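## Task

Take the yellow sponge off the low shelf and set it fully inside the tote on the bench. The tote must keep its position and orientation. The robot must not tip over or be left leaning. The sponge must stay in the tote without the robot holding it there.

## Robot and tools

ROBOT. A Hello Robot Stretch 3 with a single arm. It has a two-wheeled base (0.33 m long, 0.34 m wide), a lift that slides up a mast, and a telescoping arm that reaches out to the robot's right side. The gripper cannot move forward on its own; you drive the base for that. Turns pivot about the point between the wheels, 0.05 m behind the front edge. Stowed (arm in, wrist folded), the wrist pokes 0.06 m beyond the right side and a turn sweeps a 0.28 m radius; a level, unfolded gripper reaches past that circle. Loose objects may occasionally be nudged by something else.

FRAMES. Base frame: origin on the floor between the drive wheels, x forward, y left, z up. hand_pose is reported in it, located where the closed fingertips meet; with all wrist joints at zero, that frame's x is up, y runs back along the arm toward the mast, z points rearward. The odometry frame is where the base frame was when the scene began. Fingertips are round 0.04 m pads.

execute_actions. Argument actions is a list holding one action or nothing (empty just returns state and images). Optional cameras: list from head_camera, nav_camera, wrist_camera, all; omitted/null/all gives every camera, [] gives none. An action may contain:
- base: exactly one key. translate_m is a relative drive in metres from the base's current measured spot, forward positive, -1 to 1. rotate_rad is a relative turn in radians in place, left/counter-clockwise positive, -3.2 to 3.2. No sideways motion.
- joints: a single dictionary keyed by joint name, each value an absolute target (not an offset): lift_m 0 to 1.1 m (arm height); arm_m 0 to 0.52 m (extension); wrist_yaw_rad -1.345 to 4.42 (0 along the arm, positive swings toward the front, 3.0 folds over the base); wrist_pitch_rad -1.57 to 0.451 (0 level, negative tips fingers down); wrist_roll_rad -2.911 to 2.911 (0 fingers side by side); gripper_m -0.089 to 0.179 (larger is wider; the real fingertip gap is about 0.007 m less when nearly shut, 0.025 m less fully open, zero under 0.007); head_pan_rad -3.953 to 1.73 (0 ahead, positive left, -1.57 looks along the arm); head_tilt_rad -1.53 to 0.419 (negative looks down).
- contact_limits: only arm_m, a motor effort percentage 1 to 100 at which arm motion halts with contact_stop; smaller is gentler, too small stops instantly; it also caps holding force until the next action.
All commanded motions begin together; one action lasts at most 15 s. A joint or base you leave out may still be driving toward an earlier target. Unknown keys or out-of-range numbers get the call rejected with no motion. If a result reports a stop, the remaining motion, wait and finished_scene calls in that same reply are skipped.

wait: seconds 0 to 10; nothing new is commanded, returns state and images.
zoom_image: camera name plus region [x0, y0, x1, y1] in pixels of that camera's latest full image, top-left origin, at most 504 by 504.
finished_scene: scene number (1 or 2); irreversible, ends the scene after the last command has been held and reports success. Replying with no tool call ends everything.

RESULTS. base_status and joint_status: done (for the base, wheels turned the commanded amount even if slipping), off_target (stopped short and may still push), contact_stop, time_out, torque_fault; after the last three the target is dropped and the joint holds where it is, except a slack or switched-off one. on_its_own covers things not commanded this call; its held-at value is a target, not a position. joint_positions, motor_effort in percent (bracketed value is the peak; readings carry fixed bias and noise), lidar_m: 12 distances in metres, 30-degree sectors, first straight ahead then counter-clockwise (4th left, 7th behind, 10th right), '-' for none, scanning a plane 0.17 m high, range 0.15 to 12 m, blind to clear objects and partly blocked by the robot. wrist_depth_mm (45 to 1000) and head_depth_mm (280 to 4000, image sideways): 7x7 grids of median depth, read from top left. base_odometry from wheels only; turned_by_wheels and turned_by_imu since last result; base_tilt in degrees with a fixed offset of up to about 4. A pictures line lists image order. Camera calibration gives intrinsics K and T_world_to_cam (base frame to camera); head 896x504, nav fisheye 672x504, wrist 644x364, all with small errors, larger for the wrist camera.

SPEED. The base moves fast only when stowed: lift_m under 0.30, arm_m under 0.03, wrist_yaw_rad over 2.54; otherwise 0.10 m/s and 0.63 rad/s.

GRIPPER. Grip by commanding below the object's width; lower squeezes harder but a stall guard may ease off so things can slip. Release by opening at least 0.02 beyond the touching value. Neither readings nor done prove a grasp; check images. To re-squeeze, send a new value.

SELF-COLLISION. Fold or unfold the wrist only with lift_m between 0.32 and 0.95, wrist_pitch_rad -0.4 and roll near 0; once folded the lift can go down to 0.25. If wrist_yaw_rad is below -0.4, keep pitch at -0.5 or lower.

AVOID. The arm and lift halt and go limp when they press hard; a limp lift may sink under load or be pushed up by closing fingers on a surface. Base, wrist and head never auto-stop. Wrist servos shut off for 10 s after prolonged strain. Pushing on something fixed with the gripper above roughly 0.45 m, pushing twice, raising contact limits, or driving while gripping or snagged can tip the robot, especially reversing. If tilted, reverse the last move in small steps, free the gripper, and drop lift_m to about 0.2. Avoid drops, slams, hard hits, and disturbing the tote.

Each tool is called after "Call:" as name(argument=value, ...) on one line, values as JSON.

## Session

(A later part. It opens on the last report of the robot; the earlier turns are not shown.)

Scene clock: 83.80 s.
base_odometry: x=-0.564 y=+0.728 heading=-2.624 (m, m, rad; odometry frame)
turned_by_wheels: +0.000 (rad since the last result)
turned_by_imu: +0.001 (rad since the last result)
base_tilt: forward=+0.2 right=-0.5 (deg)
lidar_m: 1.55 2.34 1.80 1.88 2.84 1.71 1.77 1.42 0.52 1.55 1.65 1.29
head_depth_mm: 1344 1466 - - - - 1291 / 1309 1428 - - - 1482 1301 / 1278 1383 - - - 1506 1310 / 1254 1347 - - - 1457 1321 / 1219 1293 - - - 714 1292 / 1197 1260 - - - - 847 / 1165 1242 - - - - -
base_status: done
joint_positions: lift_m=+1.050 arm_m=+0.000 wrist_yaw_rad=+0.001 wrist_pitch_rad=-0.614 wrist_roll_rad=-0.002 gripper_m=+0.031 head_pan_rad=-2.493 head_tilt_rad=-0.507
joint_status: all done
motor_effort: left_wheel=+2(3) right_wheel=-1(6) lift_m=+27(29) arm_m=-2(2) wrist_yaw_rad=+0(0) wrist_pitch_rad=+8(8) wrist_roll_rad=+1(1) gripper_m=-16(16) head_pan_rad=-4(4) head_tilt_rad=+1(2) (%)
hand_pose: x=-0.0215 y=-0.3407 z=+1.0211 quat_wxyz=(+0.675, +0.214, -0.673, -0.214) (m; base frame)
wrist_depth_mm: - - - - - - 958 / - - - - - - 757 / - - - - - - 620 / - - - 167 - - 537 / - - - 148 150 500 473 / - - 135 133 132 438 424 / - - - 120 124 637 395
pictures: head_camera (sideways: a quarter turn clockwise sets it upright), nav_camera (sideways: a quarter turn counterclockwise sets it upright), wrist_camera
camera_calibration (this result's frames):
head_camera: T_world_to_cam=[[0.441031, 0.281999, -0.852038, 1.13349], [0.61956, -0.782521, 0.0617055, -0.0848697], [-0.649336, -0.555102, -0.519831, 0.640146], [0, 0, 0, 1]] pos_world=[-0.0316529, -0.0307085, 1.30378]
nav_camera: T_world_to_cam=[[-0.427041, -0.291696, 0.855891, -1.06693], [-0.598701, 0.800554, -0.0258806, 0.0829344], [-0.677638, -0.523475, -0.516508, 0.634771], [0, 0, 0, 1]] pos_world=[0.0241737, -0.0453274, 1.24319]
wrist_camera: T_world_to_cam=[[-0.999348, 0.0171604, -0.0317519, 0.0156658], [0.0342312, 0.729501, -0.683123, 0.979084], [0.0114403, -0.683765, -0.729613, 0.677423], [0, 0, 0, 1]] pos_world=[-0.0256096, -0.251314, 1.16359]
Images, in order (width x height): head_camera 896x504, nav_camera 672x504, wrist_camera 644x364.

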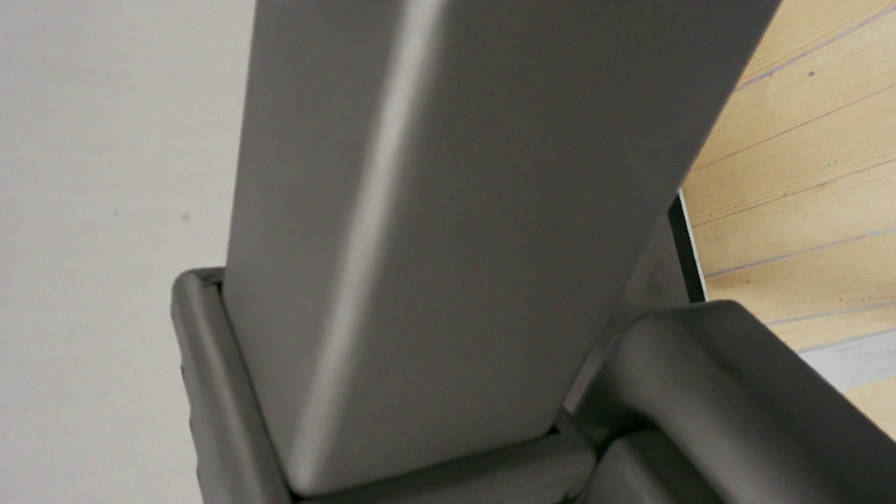

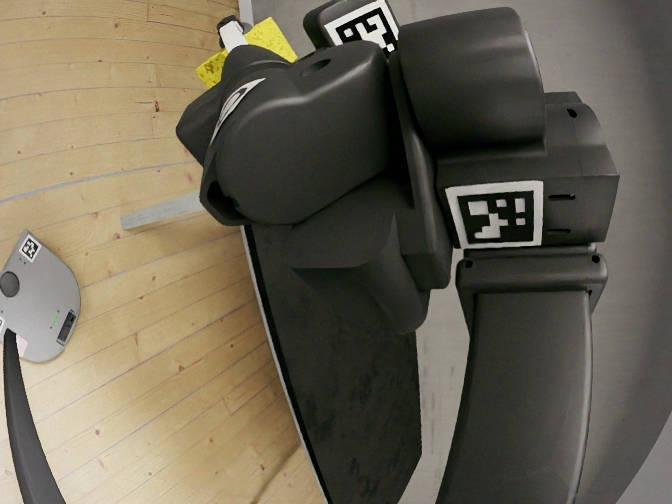

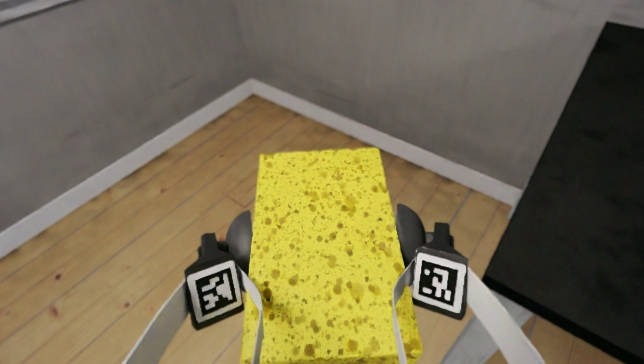

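Call:
execute_actions(actions=[{"base":{"translate_m":-0.45},"joints":{"head_pan_rad":-1.3,"head_tilt_rad":-0.6}}], cameras=[])

Call:
execute_actions(actions=[{"base":{"rotate_rad":-0.675},"joints":{"arm_m":0.15}}])

Scene clock: 91.63 s.
base_odometry: x=-0.172 y=+0.950 heading=-2.624 (m, m, rad; odometry frame)
turned_by_wheels: +0.000 (rad since the last result)
turned_by_imu: +0.001 (rad since the last result)
base_tilt: forward=+0.2 right=-0.5 (deg)
lidar_m: 2.00 2.63 2.01 2.19 2.74 1.30 1.42 1.14 1.12 1.24 0.46 1.71
head_depth_mm: 1225 1330 1444 389 362 - 496 / 1354 1482 1661 1799 685 592 520 / 1507 1656 1870 2081 720 598 1193 / 1685 1917 2201 2213 1786 741 1191 / 1933 2157 2399 2263 1789 1485 1268 / 1887 2060 2258 2264 1799 1492 1274 / 1784 1918 2084 2228 1817 1508 1289
base_status: done
joint_positions: lift_m=+1.050 arm_m=+0.000 wrist_yaw_rad=+0.001 wrist_pitch_rad=-0.614 wrist_roll_rad=-0.002 gripper_m=+0.031 head_pan_rad=-1.307 head_tilt_rad=-0.592
joint_status: all done
motor_effort: left_wheel=+2(4) right_wheel=-1(6) lift_m=+27(27) arm_m=-2(2) wrist_yaw_rad=+0(1) wrist_pitch_rad=+8(8) wrist_roll_rad=+1(1) gripper_m=-17(16) head_pan_rad=+3(48) head_tilt_rad=-2(10) (%)
hand_pose: x=-0.0215 y=-0.3407 z=+1.0211 quat_wxyz=(+0.675, +0.214, -0.673, -0.214) (m; base frame)
wrist_depth_mm: - - - - - 847 742 / - - - - 784 605 558 / - - - 670 658 498 557 / - - - 167 551 534 465 / - - 479 149 150 483 473 / - - 135 132 132 425 417 / - - 390 121 124 383 381
pictures: none
No camera images: the call's "cameras" was empty. Leave "cameras" out to get every camera's image.

Scene clock: 94.00 s.
base_odometry: x=-0.172 y=+0.950 heading=+2.984 (m, m, rad; odometry frame)
turned_by_wheels: -0.675 (rad since the last result)
turned_by_imu: -0.663 (rad since the last result)
base_tilt: forward=+0.2 right=-0.5 (deg)
lidar_m: 1.99 1.71 2.41 2.01 2.08 2.57 1.30 1.61 1.18 1.13 1.12 0.46
head_depth_mm: 932 1014 1114 782 705 588 506 / 953 1054 1126 788 712 593 510 / 985 1087 1163 798 719 595 513 / 1003 1116 1198 826 728 602 515 / 1028 1149 1251 922 732 606 519 / 1065 1185 1341 933 742 615 523 / 1084 1217 1394 1599 749 618 538
base_status: done
joint_positions: lift_m=+1.050 arm_m=+0.150 wrist_yaw_rad=+0.000 wrist_pitch_rad=-0.614 wrist_roll_rad=-0.002 gripper_m=+0.031 head_pan_rad=-1.307 head_tilt_rad=-0.593
joint_status: all done
motor_effort: left_wheel=+2(7) right_wheel=-2(5) lift_m=+27(27) arm_m=+3(4) wrist_yaw_rad=+0(1) wrist_pitch_rad=+8(8) wrist_roll_rad=+1(1) gripper_m=-17(17) head_pan_rad=+4(3) head_tilt_rad=-3(3) (%)
hand_pose: x=-0.0215 y=-0.4902 z=+1.0211 quat_wxyz=(+0.675, +0.214, -0.673, -0.214) (m; base frame)
wrist_depth_mm: 734 744 750 744 755 745 758 / 815 791 801 785 763 757 735 / 923 540 556 580 651 631 617 / 600 432 403 167 547 546 534 / 512 466 428 148 151 473 475 / 448 447 135 133 132 425 422 / 402 401 382 120 124 386 378
pictures: head_camera (sideways: a quarter turn clockwise sets it upright), nav_camera (sideways: a quarter turn counterclockwise sets it upright), wrist_camera
camera_calibration (this result's frames):
head_camera: T_world_to_cam=[[-0.114399, 0.583095, -0.804309, 1.07465], [0.959219, 0.275487, 0.0632856, -0.0889917], [0.258478, -0.764269, -0.590832, 0.726982], [0, 0, 0, 1]] pos_world=[0.0203927, -0.0464969, 1.2995]
nav_camera: T_world_to_cam=[[0.128729, -0.574103, 0.808601, -1.00866], [-0.967283, -0.25244, -0.0252395, 0.0843453], [0.218613, -0.778897, -0.587816, 0.722077], [0, 0, 0, 1]] pos_world=[0.0535748, 0.00463925, 1.24218]
wrist_camera: T_world_to_cam=[[-0.999341, 0.0175859, -0.0317537, 0.0183584], [0.0345431, 0.729489, -0.68312, 1.08812], [0.0111507, -0.683767, -0.729616, 0.57522], [0, 0, 0, 1]] pos_world=[-0.0256548, -0.400778, 1.16359]
Images, in order (width x height): head_camera 896x504, nav_camera 672x504, wrist_camera 644x364.

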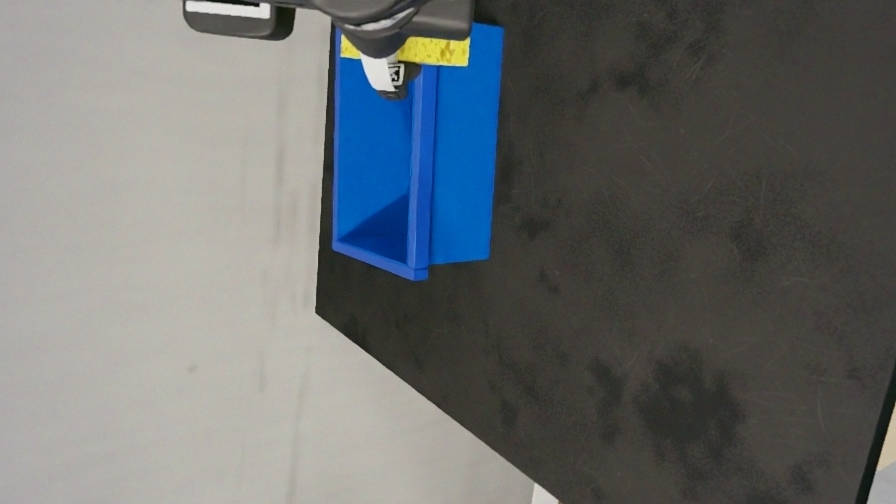

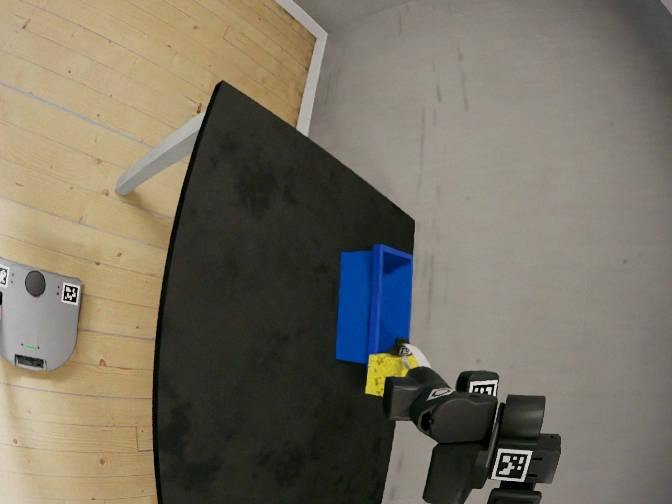

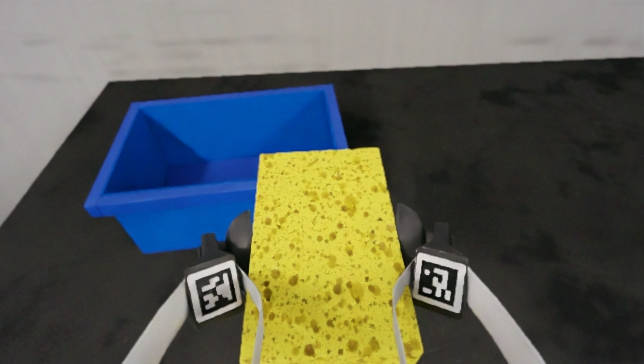

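Call:
execute_actions(actions=[{"base":{"translate_m":0.12},"joints":{"arm_m":0.515,"wrist_pitch_rad":-1.0}}])

Call:
execute_actions(actions=[{"joints":{"lift_m":0.96}}])

Scene clock: 101.90 s.
base_odometry: x=-0.291 y=+0.969 heading=+2.984 (m, m, rad; odometry frame)
turned_by_wheels: +0.000 (rad since the last result)
turned_by_imu: +0.000 (rad since the last result)
base_tilt: forward=+0.1 right=-0.5 (deg)
lidar_m: 1.87 1.60 2.33 2.02 2.08 2.68 1.42 1.62 1.18 1.08 0.39 0.36
head_depth_mm: 929 1025 871 764 706 587 507 / 956 1055 1129 785 712 593 508 / 981 1085 1158 871 720 597 510 / 1003 1123 1211 917 724 602 515 / 1034 1151 1292 958 732 609 520 / 1060 1189 1344 1547 761 614 523 / 1089 1224 1380 1620 1790 619 538
base_status: done
joint_positions: lift_m=+1.050 arm_m=+0.515 wrist_yaw_rad=+0.000 wrist_pitch_rad=-1.007 wrist_roll_rad=-0.002 gripper_m=+0.031 head_pan_rad=-1.307 head_tilt_rad=-0.593
joint_status: all done
motor_effort: left_wheel=+2(7) right_wheel=-1(4) lift_m=+27(27) arm_m=+3(4) wrist_yaw_rad=+1(0) wrist_pitch_rad=+4(8) wrist_roll_rad=+1(1) gripper_m=-16(17) head_pan_rad=+4(3) head_tilt_rad=-3(3) (%)
hand_pose: x=-0.0216 y=-0.7763 z=+0.9591 quat_wxyz=(+0.620, +0.342, -0.618, -0.341) (m; base frame)
wrist_depth_mm: 484 475 476 478 467 471 460 / 462 451 445 441 437 438 433 / 425 423 423 421 415 412 404 / 397 396 265 167 275 302 385 / 379 284 299 148 151 281 365 / 362 275 135 133 132 244 345 / 338 232 330 120 124 285 328
pictures: head_camera (sideways: a quarter turn clockwise sets it upright), nav_camera (sideways: a quarter turn counterclockwise sets it upright), wrist_camera
camera_calibration (this result's frames):
head_camera: T_world_to_cam=[[-0.114412, 0.583142, -0.804273, 1.0746], [0.95922, 0.275484, 0.0632865, -0.0889929], [0.258469, -0.764234, -0.590881, 0.727045], [0, 0, 0, 1]] pos_world=[0.0203927, -0.0464968, 1.2995]
nav_camera: T_world_to_cam=[[0.128742, -0.57415, 0.808565, -1.00862], [-0.967284, -0.252439, -0.025239, 0.0843446], [0.218604, -0.778862, -0.587865, 0.722141], [0, 0, 0, 1]] pos_world=[0.0535738, 0.00464278, 1.24218]
wrist_camera: T_world_to_cam=[[-0.999331, 0.0288341, -0.0225104, 0.0212114], [0.0349195, 0.935266, -0.352218, 1.09684], [0.0108973, -0.352768, -0.935647, 0.788873], [0, 0, 0, 1]] pos_world=[-0.0257005, -0.748162, 1.12491]
Images, in order (width x height): head_camera 896x504, nav_camera 672x504, wrist_camera 644x364.

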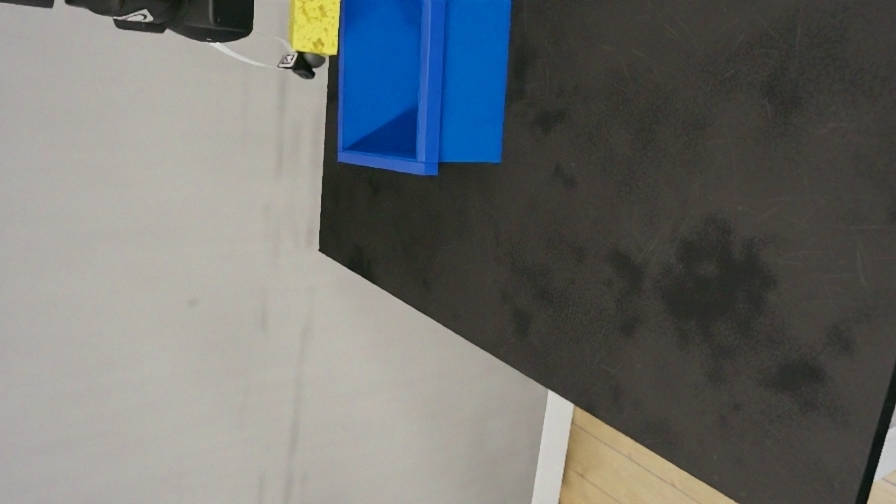

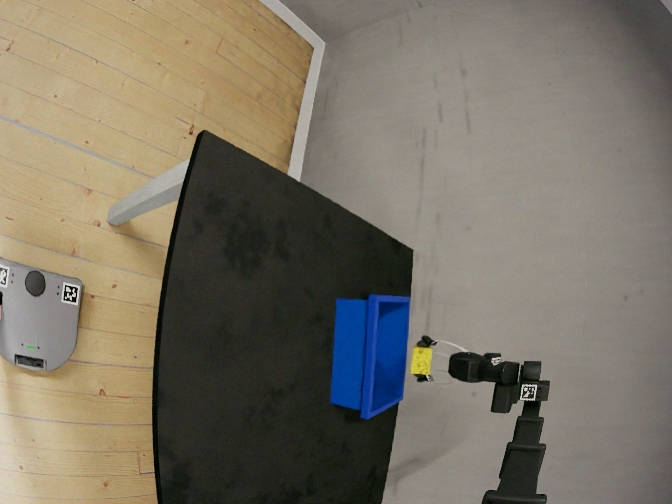

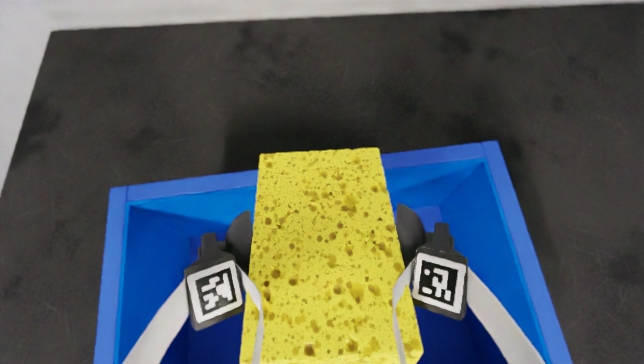

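Scene clock: 103.57 s.
base_odometry: x=-0.291 y=+0.969 heading=+2.984 (m, m, rad; odometry frame)
turned_by_wheels: +0.000 (rad since the last result)
turned_by_imu: +0.000 (rad since the last result)
base_tilt: forward=+0.2 right=-0.5 (deg)
lidar_m: 1.88 1.60 2.32 2.03 2.07 2.68 1.42 1.62 1.18 1.09 0.39 0.36
head_depth_mm: 936 1028 976 760 704 589 506 / 955 1054 1132 785 711 594 509 / 980 1084 1167 872 719 598 513 / 1010 1116 1208 911 728 604 516 / 1037 1149 1300 957 732 608 519 / 1061 1194 1335 1551 761 613 523 / 1099 1214 1382 1608 1770 620 539
base_status: not commanded
joint_positions: lift_m=+0.960 arm_m=+0.515 wrist_yaw_rad=+0.000 wrist_pitch_rad=-1.007 wrist_roll_rad=-0.002 gripper_m=+0.031 head_pan_rad=-1.307 head_tilt_rad=-0.593
joint_status: all done
motor_effort: left_wheel=+2(1) right_wheel=-2(2) lift_m=+20(22) arm_m=+3(3) wrist_yaw_rad=+0(0) wrist_pitch_rad=+4(4) wrist_roll_rad=+1(1) gripper_m=-17(16) head_pan_rad=+3(3) head_tilt_rad=-3(2) (%)
hand_pose: x=-0.0216 y=-0.7762 z=+0.8694 quat_wxyz=(+0.620, +0.342, -0.618, -0.341) (m; base frame)
wrist_depth_mm: 363 363 358 350 353 351 351 / 338 340 336 331 328 184 321 / 178 179 179 184 200 203 180 / 190 222 229 167 275 236 168 / 190 267 274 148 150 244 163 / 186 255 135 133 132 236 166 / 181 230 248 120 124 241 171
pictures: head_camera (sideways: a quarter turn clockwise sets it upright), nav_camera (sideways: a quarter turn counterclockwise sets it upright), wrist_camera
camera_calibration (this result's frames):
head_camera: T_world_to_cam=[[-0.114412, 0.583142, -0.804273, 1.0746], [0.95922, 0.275484, 0.0632865, -0.0889929], [0.258469, -0.764234, -0.590881, 0.727045], [0, 0, 0, 1]] pos_world=[0.0203927, -0.0464968, 1.2995]
nav_camera: T_world_to_cam=[[0.128742, -0.57415, 0.808565, -1.00862], [-0.967284, -0.252439, -0.025239, 0.0843446], [0.218604, -0.778862, -0.587865, 0.722141], [0, 0, 0, 1]] pos_world=[0.0535738, 0.00464278, 1.24218]
wrist_camera: T_world_to_cam=[[-0.999331, 0.0288397, -0.0225041, 0.0191904], [0.0349201, 0.935345, -0.352009, 1.06509], [0.0108972, -0.35256, -0.935726, 0.70522], [0, 0, 0, 1]] pos_world=[-0.0257006, -0.748151, 1.03525]
Images, in order (width x height): head_camera 896x504, nav_camera 672x504, wrist_camera 644x364.

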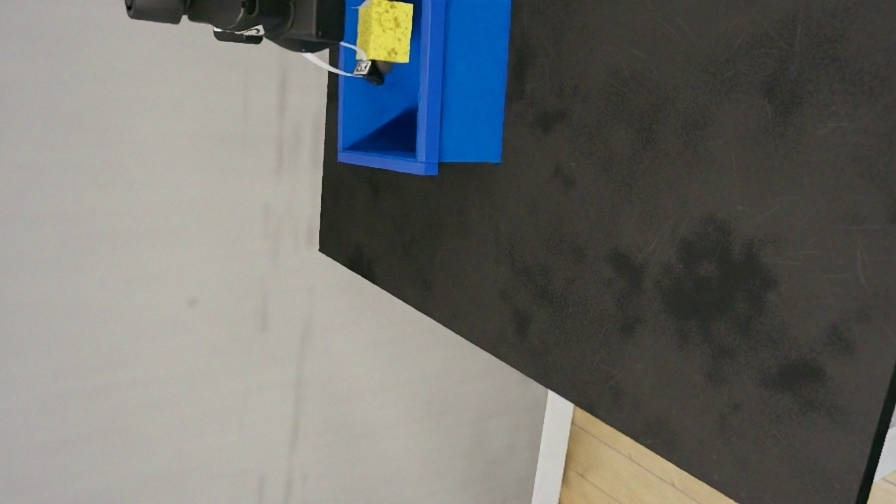

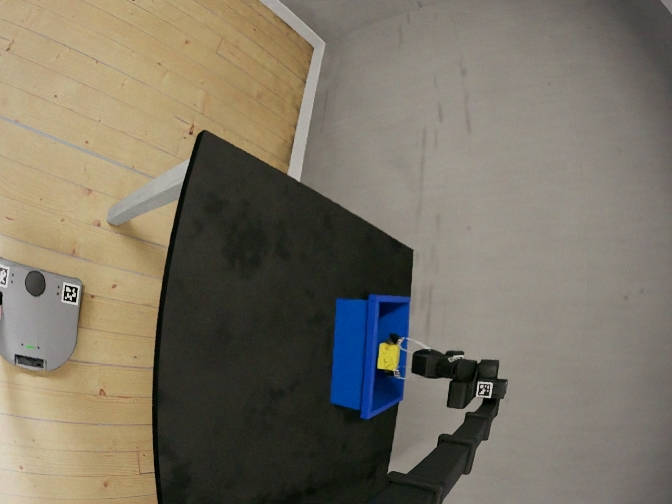

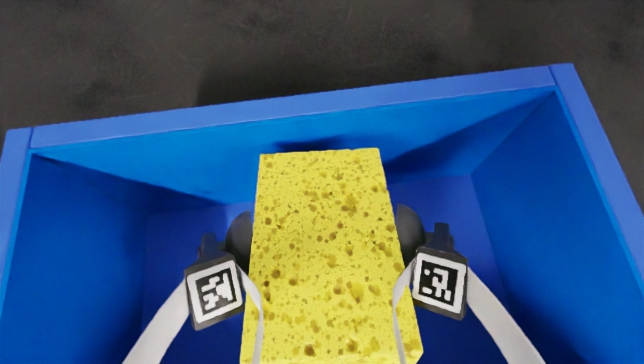

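Call:
execute_actions(actions=[{"joints":{"lift_m":0.925,"wrist_pitch_rad":-1.08,"head_pan_rad":-1.5}}], cameras=["head_camera","wrist_camera"])

Call:
execute_actions(actions=[{"joints":{"gripper_m":0.11}}], cameras=[])

Call:
execute_actions(actions=[{"joints":{"lift_m":1.03}}], cameras=["head_camera","wrist_camera"])

Scene clock: 108.77 s.
base_odometry: x=-0.291 y=+0.969 heading=+2.984 (m, m, rad; odometry frame)
turned_by_wheels: +0.000 (rad since the last result)
turned_by_imu: +0.000 (rad since the last result)
base_tilt: forward=+0.3 right=-0.5 (deg)
lidar_m: 1.87 1.60 2.32 2.02 2.08 2.67 1.42 1.62 1.18 1.08 0.39 0.36
head_depth_mm: 946 1015 1078 795 707 588 505 / 957 - 915 788 710 592 508 / 961 1049 1158 794 717 597 512 / 970 1075 1169 803 726 603 516 / 981 1092 1181 925 732 606 519 / 985 1091 1207 935 742 614 524 / 990 1105 1241 1398 744 618 527
base_status: not commanded
joint_positions: lift_m=+0.925 arm_m=+0.515 wrist_yaw_rad=+0.000 wrist_pitch_rad=-1.085 wrist_roll_rad=-0.002 gripper_m=+0.031 head_pan_rad=-1.493 head_tilt_rad=-0.593
joint_status: all done
motor_effort: left_wheel=+1(2) right_wheel=-2(2) lift_m=+20(20) arm_m=+3(2) wrist_yaw_rad=+1(0) wrist_pitch_rad=+2(2) wrist_roll_rad=+1(1) gripper_m=-17(18) head_pan_rad=-4(22) head_tilt_rad=-3(3) (%)
hand_pose: x=-0.0216 y=-0.7580 z=+0.8260 quat_wxyz=(+0.606, +0.366, -0.604, -0.365) (m; base frame)
wrist_depth_mm: 137 136 137 138 145 152 145 / 149 155 163 173 185 191 154 / 183 201 216 226 244 230 157 / 194 241 240 167 238 232 160 / 188 230 229 148 151 226 165 / 183 223 134 133 132 218 168 / 179 212 210 120 124 210 172
pictures: head_camera (sideways: a quarter turn clockwise sets it upright), wrist_camera
camera_calibration (this result's frames):
head_camera: T_world_to_cam=[[-0.00468406, 0.594242, -0.804273, 1.07393], [0.993607, 0.0934868, 0.0632865, -0.0892027], [0.112796, -0.798835, -0.590881, 0.727934], [0, 0, 0, 1]] pos_world=[0.0115545, -0.0483371, 1.2995]
wrist_camera: T_world_to_cam=[[-0.999329, 0.0305701, -0.0201865, 0.0170788], [0.0349808, 0.959947, -0.277988, 0.990256], [0.0108799, -0.278507, -0.960372, 0.747545], [0, 0, 0, 1]] pos_world=[-0.0257058, -0.742919, 0.993545]
Images, in order (width x height): head_camera 896x504, wrist_camera 644x364.

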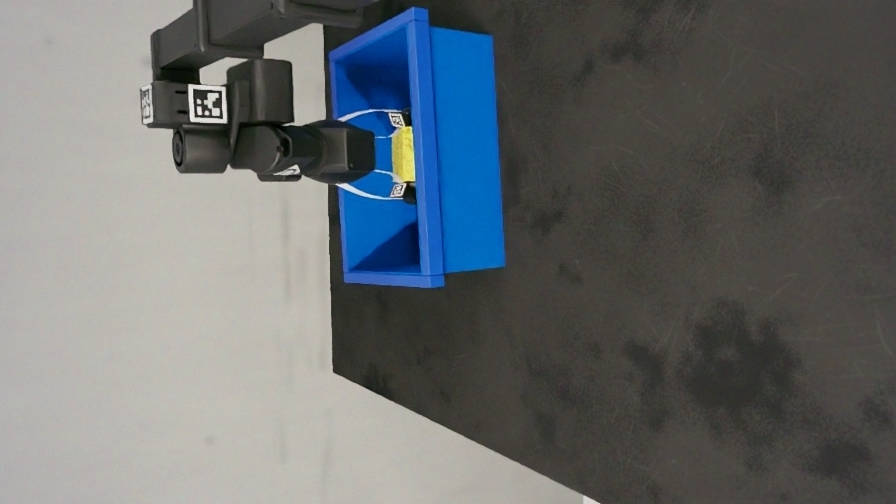

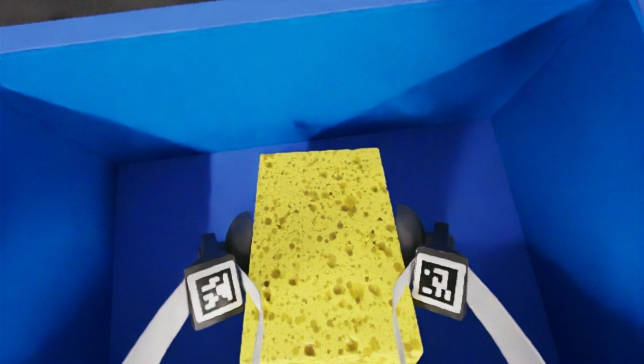

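Scene clock: 110.07 s.
base_odometry: x=-0.291 y=+0.969 heading=+2.984 (m, m, rad; odometry frame)
turned_by_wheels: +0.000 (rad since the last result)
turned_by_imu: +0.000 (rad since the last result)
base_tilt: forward=+0.1 right=-0.4 (deg)
lidar_m: 1.87 1.60 2.33 2.03 2.08 2.68 1.41 1.61 1.18 1.08 0.39 0.36
head_depth_mm: 955 1013 1099 795 707 587 504 / 954 - 910 783 710 592 510 / 967 1052 1155 801 718 597 513 / 970 1068 1165 804 723 601 516 / 975 1081 1182 928 732 608 520 / 989 1092 1211 937 742 612 524 / 992 1095 1237 1399 750 618 526
base_status: not commanded
joint_positions: lift_m=+0.925 arm_m=+0.515 wrist_yaw_rad=+0.000 wrist_pitch_rad=-1.085 wrist_roll_rad=-0.002 gripper_m=+0.110 head_pan_rad=-1.493 head_tilt_rad=-0.593
joint_status: all done
motor_effort: left_wheel=+2(2) right_wheel=-2(2) lift_m=+20(20) arm_m=+3(3) wrist_yaw_rad=+1(1) wrist_pitch_rad=+3(3) wrist_roll_rad=+1(1) gripper_m=+0(79) head_pan_rad=-4(4) head_tilt_rad=-2(2) (%)
hand_pose: x=-0.0216 y=-0.7580 z=+0.8260 quat_wxyz=(+0.606, +0.366, -0.604, -0.365) (m; base frame)
wrist_depth_mm: 137 136 137 138 145 152 145 / 149 155 163 173 185 191 154 / 183 201 215 234 246 232 157 / 193 241 241 239 238 234 161 / 187 231 227 185 228 226 165 / 183 221 219 176 218 - 168 / 176 212 212 170 189 210 165
pictures: none
No camera images: the call's "cameras" was empty. Leave "cameras" out to get every camera's image.

Scene clock: 111.87 s.
base_odometry: x=-0.291 y=+0.969 heading=+2.984 (m, m, rad; odometry frame)
turned_by_wheels: +0.000 (rad since the last result)
turned_by_imu: +0.000 (rad since the last result)
base_tilt: forward=+0.3 right=-0.4 (deg)
lidar_m: 1.87 1.60 2.32 2.02 2.08 2.68 1.42 1.61 1.18 1.08 0.39 0.36
head_depth_mm: - 1053 1122 794 706 588 505 / - 1067 1128 787 711 591 508 / 961 1064 1136 800 718 595 512 / 964 1078 1173 801 728 602 516 / 979 1080 1179 928 730 607 520 / 985 1096 1203 940 744 613 523 / 992 1102 1238 1400 751 619 527
base_status: not commanded
joint_positions: lift_m=+1.030 arm_m=+0.515 wrist_yaw_rad=+0.000 wrist_pitch_rad=-1.085 wrist_roll_rad=-0.002 gripper_m=+0.110 head_pan_rad=-1.493 head_tilt_rad=-0.593
joint_status: all done
motor_effort: left_wheel=+1(1) right_wheel=-2(2) lift_m=+27(29) arm_m=+3(3) wrist_yaw_rad=+0(0) wrist_pitch_rad=+3(3) wrist_roll_rad=+1(1) gripper_m=+1(1) head_pan_rad=-4(3) head_tilt_rad=-2(3) (%)
hand_pose: x=-0.0216 y=-0.7580 z=+0.9307 quat_wxyz=(+0.606, +0.366, -0.604, -0.365) (m; base frame)
wrist_depth_mm: 417 415 412 410 400 403 400 / 394 393 391 390 390 383 384 / 374 373 244 244 253 251 362 / 358 253 315 344 344 255 346 / 342 259 337 293 332 230 334 / 329 222 321 279 322 - 319 / 316 258 310 306 306 265 308
pictures: head_camera (sideways: a quarter turn clockwise sets it upright), wrist_camera
camera_calibration (this result's frames):
head_camera: T_world_to_cam=[[-0.00463497, 0.594242, -0.804273, 1.07393], [0.993615, 0.0934047, 0.0632865, -0.0892027], [0.11273, -0.798844, -0.590881, 0.727934], [0, 0, 0, 1]] pos_world=[0.0115505, -0.0483376, 1.2995]
wrist_camera: T_world_to_cam=[[-0.999329, 0.0305706, -0.020186, 0.0191907], [0.034981, 0.95995, -0.277978, 1.01933], [0.0108797, -0.278497, -0.960375, 0.848039], [0, 0, 0, 1]] pos_world=[-0.0257058, -0.742919, 1.09818]
Images, in order (width x height): head_camera 896x504, wrist_camera 644x364.

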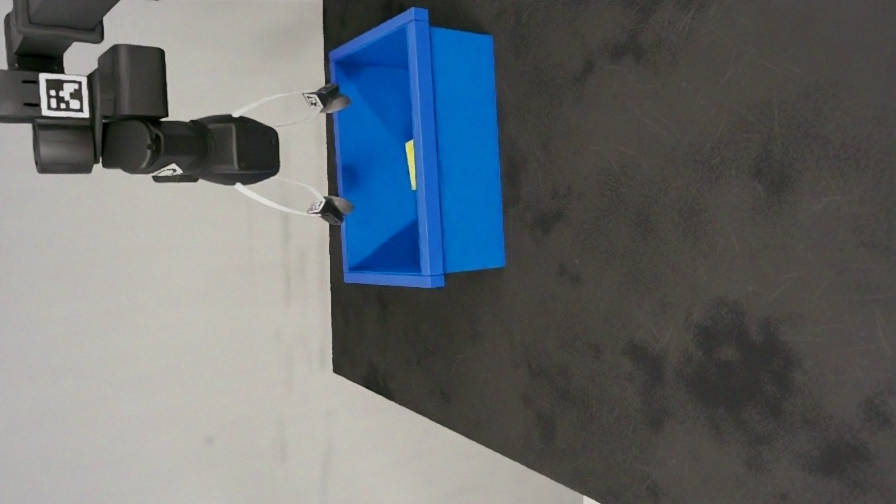

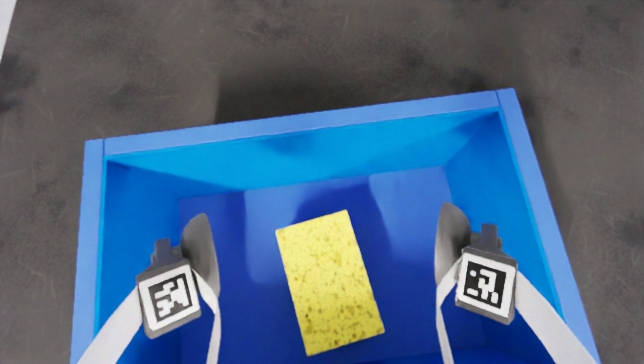

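Call:
finished_scene(scene=1)

The scene is finished: the task was done.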